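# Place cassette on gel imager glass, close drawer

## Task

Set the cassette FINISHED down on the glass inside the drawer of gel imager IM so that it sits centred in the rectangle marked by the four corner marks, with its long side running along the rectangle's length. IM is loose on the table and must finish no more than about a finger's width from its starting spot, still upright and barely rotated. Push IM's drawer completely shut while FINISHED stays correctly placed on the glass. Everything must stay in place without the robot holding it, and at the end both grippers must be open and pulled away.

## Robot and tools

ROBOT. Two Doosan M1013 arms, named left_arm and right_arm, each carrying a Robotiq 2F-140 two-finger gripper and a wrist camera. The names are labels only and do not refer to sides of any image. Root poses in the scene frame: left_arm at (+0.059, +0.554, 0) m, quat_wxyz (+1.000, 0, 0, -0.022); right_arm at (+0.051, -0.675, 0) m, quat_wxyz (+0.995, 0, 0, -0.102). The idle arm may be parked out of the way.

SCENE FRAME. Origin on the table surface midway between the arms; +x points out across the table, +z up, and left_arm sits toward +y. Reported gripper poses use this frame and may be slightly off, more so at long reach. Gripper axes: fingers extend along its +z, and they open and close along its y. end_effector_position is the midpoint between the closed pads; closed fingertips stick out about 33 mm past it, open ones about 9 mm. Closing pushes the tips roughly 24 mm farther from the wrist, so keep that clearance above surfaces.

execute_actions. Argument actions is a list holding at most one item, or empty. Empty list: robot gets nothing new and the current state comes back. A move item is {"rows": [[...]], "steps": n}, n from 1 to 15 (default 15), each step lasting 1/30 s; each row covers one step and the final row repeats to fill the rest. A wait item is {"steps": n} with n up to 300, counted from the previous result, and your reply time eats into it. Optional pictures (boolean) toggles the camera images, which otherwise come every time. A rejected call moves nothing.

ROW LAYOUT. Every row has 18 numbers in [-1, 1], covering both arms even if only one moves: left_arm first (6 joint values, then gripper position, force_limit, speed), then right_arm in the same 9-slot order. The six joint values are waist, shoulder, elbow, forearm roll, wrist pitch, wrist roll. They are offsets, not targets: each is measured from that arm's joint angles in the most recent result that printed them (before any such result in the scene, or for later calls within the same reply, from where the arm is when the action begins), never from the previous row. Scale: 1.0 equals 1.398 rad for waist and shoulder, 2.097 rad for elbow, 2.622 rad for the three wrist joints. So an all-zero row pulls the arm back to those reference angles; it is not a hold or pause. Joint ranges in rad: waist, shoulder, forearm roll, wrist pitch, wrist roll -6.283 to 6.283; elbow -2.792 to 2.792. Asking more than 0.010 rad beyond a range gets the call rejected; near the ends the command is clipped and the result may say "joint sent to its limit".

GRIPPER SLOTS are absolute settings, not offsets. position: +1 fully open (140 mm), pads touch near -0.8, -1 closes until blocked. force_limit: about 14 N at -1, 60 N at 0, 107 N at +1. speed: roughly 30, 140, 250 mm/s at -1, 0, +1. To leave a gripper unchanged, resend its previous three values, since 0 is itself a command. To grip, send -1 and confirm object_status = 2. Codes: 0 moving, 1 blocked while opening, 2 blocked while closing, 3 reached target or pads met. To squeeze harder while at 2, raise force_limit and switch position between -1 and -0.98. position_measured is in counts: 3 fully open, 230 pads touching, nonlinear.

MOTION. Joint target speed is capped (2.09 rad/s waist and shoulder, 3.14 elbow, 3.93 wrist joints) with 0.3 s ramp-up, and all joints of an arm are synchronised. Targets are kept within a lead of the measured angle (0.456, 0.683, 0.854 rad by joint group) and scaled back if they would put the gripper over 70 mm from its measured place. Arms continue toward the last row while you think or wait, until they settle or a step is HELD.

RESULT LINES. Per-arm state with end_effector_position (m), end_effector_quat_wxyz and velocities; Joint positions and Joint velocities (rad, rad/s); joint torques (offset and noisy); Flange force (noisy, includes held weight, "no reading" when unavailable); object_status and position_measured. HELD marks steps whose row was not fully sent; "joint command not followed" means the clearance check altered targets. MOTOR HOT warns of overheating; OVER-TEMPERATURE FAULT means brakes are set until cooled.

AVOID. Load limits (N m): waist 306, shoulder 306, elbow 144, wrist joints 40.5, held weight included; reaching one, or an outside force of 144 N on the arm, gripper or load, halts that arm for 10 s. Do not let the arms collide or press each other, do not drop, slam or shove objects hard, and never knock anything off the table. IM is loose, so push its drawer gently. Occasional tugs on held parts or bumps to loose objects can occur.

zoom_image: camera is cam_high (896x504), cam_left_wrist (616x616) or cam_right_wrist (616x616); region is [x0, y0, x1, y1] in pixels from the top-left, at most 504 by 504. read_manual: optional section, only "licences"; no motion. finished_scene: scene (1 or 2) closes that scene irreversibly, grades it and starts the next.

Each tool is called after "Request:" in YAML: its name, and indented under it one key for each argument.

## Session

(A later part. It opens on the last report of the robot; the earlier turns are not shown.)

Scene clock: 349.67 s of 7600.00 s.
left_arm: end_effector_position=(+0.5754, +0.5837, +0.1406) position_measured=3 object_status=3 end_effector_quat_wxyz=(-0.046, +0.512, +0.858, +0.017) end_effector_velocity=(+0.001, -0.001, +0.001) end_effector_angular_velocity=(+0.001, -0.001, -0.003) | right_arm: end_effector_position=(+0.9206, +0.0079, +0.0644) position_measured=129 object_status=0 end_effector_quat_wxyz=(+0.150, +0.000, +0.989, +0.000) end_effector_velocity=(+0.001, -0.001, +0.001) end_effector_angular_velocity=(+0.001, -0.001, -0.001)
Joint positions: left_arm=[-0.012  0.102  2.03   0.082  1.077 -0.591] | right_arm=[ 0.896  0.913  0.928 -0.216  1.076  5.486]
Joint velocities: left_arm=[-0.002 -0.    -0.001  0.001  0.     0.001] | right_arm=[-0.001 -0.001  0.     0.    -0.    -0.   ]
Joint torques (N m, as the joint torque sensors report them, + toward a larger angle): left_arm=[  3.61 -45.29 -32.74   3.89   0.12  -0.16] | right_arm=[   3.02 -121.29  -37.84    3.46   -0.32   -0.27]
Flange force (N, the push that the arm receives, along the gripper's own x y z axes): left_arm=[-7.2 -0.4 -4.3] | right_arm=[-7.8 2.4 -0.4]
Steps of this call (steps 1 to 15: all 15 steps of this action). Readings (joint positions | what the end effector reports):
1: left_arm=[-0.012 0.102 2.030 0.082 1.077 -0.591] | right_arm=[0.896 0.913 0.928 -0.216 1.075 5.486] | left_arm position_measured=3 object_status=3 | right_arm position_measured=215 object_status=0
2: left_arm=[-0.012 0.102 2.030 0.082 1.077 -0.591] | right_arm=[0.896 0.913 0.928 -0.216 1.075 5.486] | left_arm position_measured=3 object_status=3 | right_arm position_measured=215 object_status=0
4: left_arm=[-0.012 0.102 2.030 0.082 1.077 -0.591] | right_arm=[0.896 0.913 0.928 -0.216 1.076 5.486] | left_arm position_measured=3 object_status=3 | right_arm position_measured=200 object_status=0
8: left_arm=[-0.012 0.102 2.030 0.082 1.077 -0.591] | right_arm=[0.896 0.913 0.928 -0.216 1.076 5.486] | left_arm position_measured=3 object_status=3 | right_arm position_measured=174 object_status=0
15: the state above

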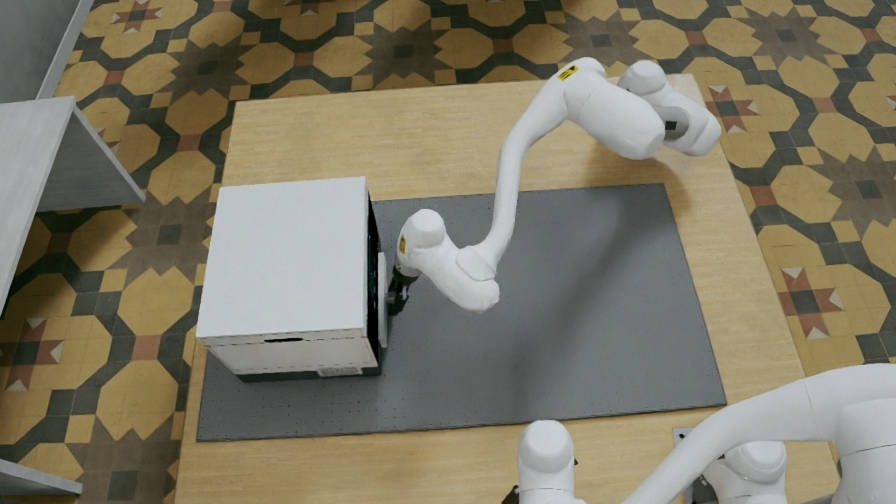

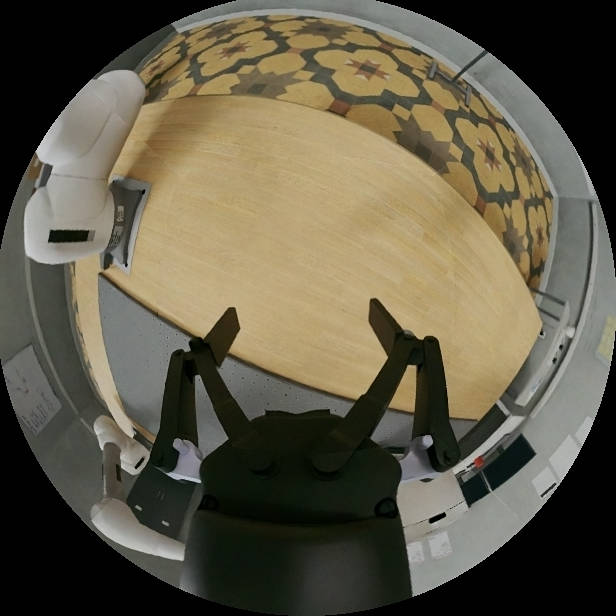

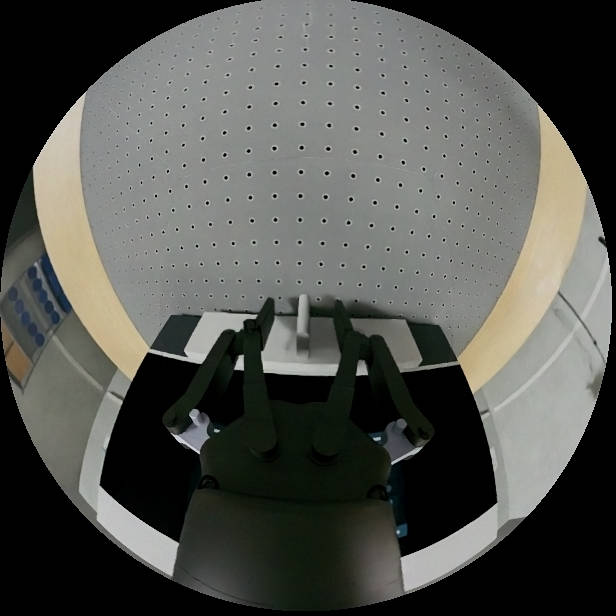

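Request:
execute_actions:
  actions:
    - {"rows": [[0,0,0,0,0,0,1,0,0, 0.0477,-0.13,0.1149,-0.0119,-0.016,0.0389,0.2,0,-0.2]], "steps": 15}
  pictures: false

Request:
execute_actions:
  actions:
    - {"steps": 12}

Scene clock: 352.50 s of 7600.00 s.
left_arm: end_effector_position=(+0.5754, +0.5837, +0.1406) position_measured=3 object_status=3 end_effector_quat_wxyz=(-0.046, +0.512, +0.858, +0.017) end_effector_velocity=(-0.000, +0.000, -0.001) end_effector_angular_velocity=(-0.000, +0.001, +0.001) | right_arm: end_effector_position=(+0.8123, -0.0036, +0.1154) position_measured=104 object_status=3 end_effector_quat_wxyz=(+0.152, +0.006, +0.988, -0.002) end_effector_velocity=(-0.001, -0.001, +0.002) end_effector_angular_velocity=(+0.003, -0.001, -0.005)
Joint positions: left_arm=[-0.012  0.102  2.03   0.082  1.077 -0.591] | right_arm=[ 0.963  0.732  1.168 -0.247  1.034  5.588]
Joint velocities: left_arm=[ 0.001  0.001  0.001 -0.001  0.     0.   ] | right_arm=[-0.    -0.005  0.004  0.    -0.001  0.005]
Joint torques (N m, as the joint torque sensors report them, + toward a larger angle): left_arm=[  3.11 -45.51 -33.06   3.68  -0.01  -0.26] | right_arm=[   2.86 -108.14  -38.2     3.36   -0.43   -0.14]
Flange force (N, the push that the arm receives, along the gripper's own x y z axes): left_arm=[-5.4 0.2 -3.5] | right_arm=[-5.3 -0.1 -1.1]
Steps of this call (steps 1 to 15: the robot went on to your last target; steps 16 to 70: nothing new was sent; steps 71 to 85: all 15 steps of this action). Readings (joint positions | what the end effector reports):
71: left_arm=[-0.012 0.102 2.030 0.082 1.077 -0.591] | right_arm=[0.896 0.913 0.928 -0.216 1.075 5.486] | left_arm position_measured=3 object_status=3 | right_arm position_measured=104 object_status=3
72: left_arm=[-0.012 0.102 2.030 0.082 1.077 -0.591] | right_arm=[0.897 0.910 0.933 -0.217 1.074 5.487] | left_arm position_measured=3 object_status=3 | right_arm position_measured=104 object_status=3
74: left_arm=[-0.012 0.102 2.030 0.082 1.077 -0.591] | right_arm=[0.908 0.880 0.972 -0.222 1.068 5.505] | left_arm position_measured=3 object_status=3 | right_arm position_measured=104 object_status=3
78: left_arm=[-0.012 0.102 2.030 0.082 1.077 -0.591] | right_arm=[0.943 0.784 1.098 -0.238 1.046 5.558] | left_arm position_measured=3 object_status=3 | right_arm position_measured=104 object_status=3
85: the state above

Scene clock: 352.90 s of 7600.00 s.
left_arm: end_effector_position=(+0.5754, +0.5837, +0.1406) position_measured=3 object_status=3 end_effector_quat_wxyz=(-0.046, +0.512, +0.858, +0.017) end_effector_velocity=(+0.001, +0.000, +0.000) end_effector_angular_velocity=(-0.000, +0.000, -0.002) | right_arm: end_effector_position=(+0.8121, -0.0035, +0.1157) position_measured=104 object_status=3 end_effector_quat_wxyz=(+0.152, +0.006, +0.988, -0.002) end_effector_velocity=(-0.000, -0.000, -0.001) end_effector_angular_velocity=(-0.001, +0.000, +0.000)
Joint positions: left_arm=[-0.012  0.102  2.03   0.082  1.077 -0.591] | right_arm=[ 0.963  0.732  1.169 -0.247  1.034  5.588]
Joint velocities: left_arm=[ 0.     0.001 -0.001 -0.     0.001  0.003] | right_arm=[ 0.    -0.     0.001 -0.    -0.    -0.   ]
Joint torques (N m, as the joint torque sensors report them, + toward a larger angle): left_arm=[  3.13 -46.46 -32.95   3.86   0.12  -0.37] | right_arm=[   3.26 -107.05  -37.22    3.32   -0.11   -0.24]
Flange force (N, the push that the arm receives, along the gripper's own x y z axes): left_arm=[-6.6 1.8 -2.7] | right_arm=[-5.4 0.3 -0.3]
Steps of this call (steps 1 to 12: the robot went on to your last target). Readings (joint positions | what the end effector reports):
1: left_arm=[-0.012 0.102 2.030 0.082 1.077 -0.591] | right_arm=[0.963 0.732 1.168 -0.247 1.034 5.588] | left_arm position_measured=3 object_status=3 | right_arm position_measured=104 object_status=3
2: left_arm=[-0.012 0.102 2.030 0.082 1.077 -0.591] | right_arm=[0.963 0.732 1.169 -0.247 1.034 5.588] | left_arm position_measured=3 object_status=3 | right_arm position_measured=104 object_status=3
4: left_arm=[-0.012 0.102 2.030 0.082 1.077 -0.591] | right_arm=[0.963 0.732 1.169 -0.247 1.034 5.588] | left_arm position_measured=3 object_status=3 | right_arm position_measured=104 object_status=3
8: left_arm=[-0.012 0.102 2.030 0.082 1.077 -0.591] | right_arm=[0.963 0.732 1.169 -0.247 1.034 5.588] | left_arm position_measured=3 object_status=3 | right_arm position_measured=104 object_status=3
12: the state above

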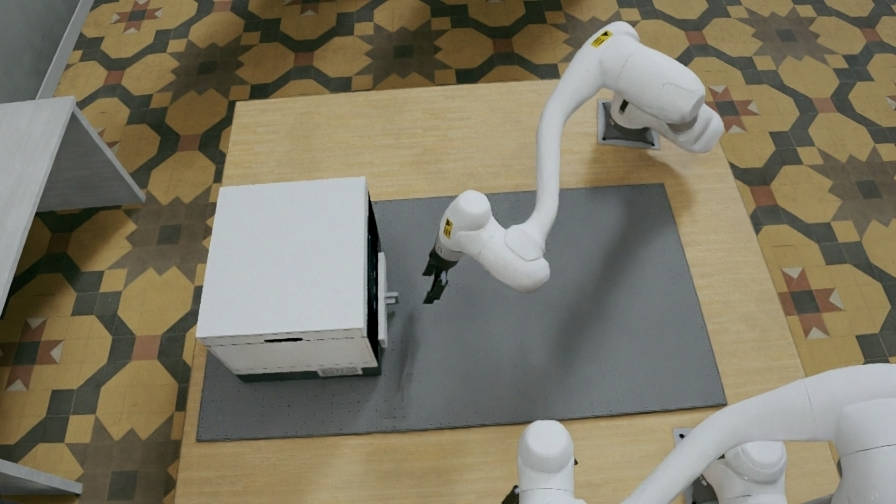

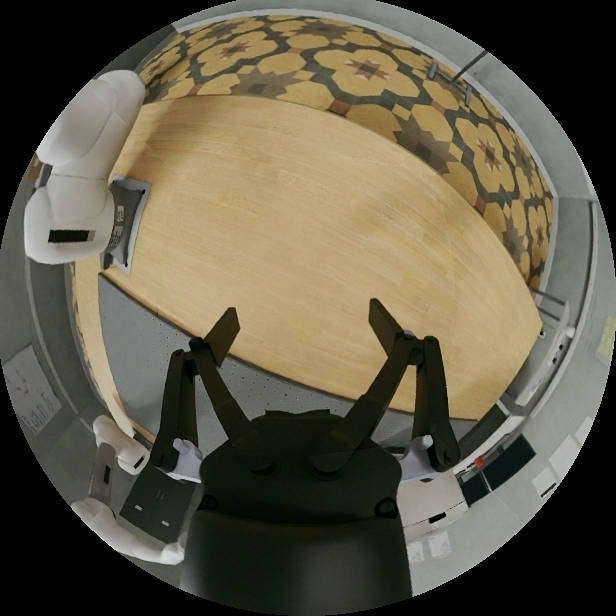

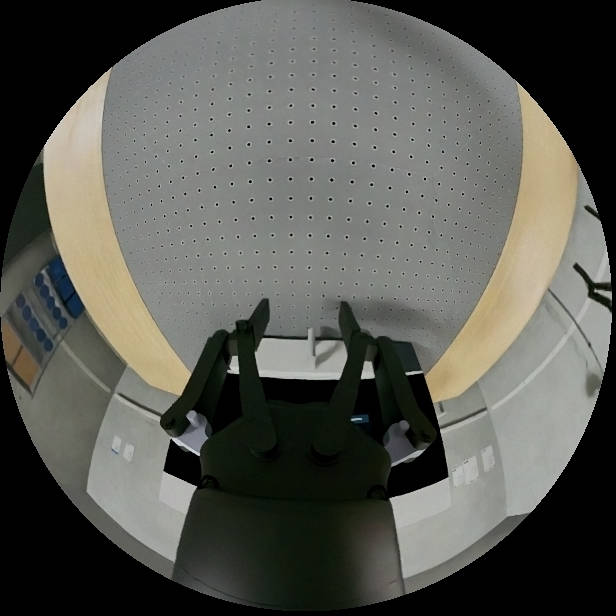

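Request:
finished_scene:
  scene: 2

The scene is finished: the task was done.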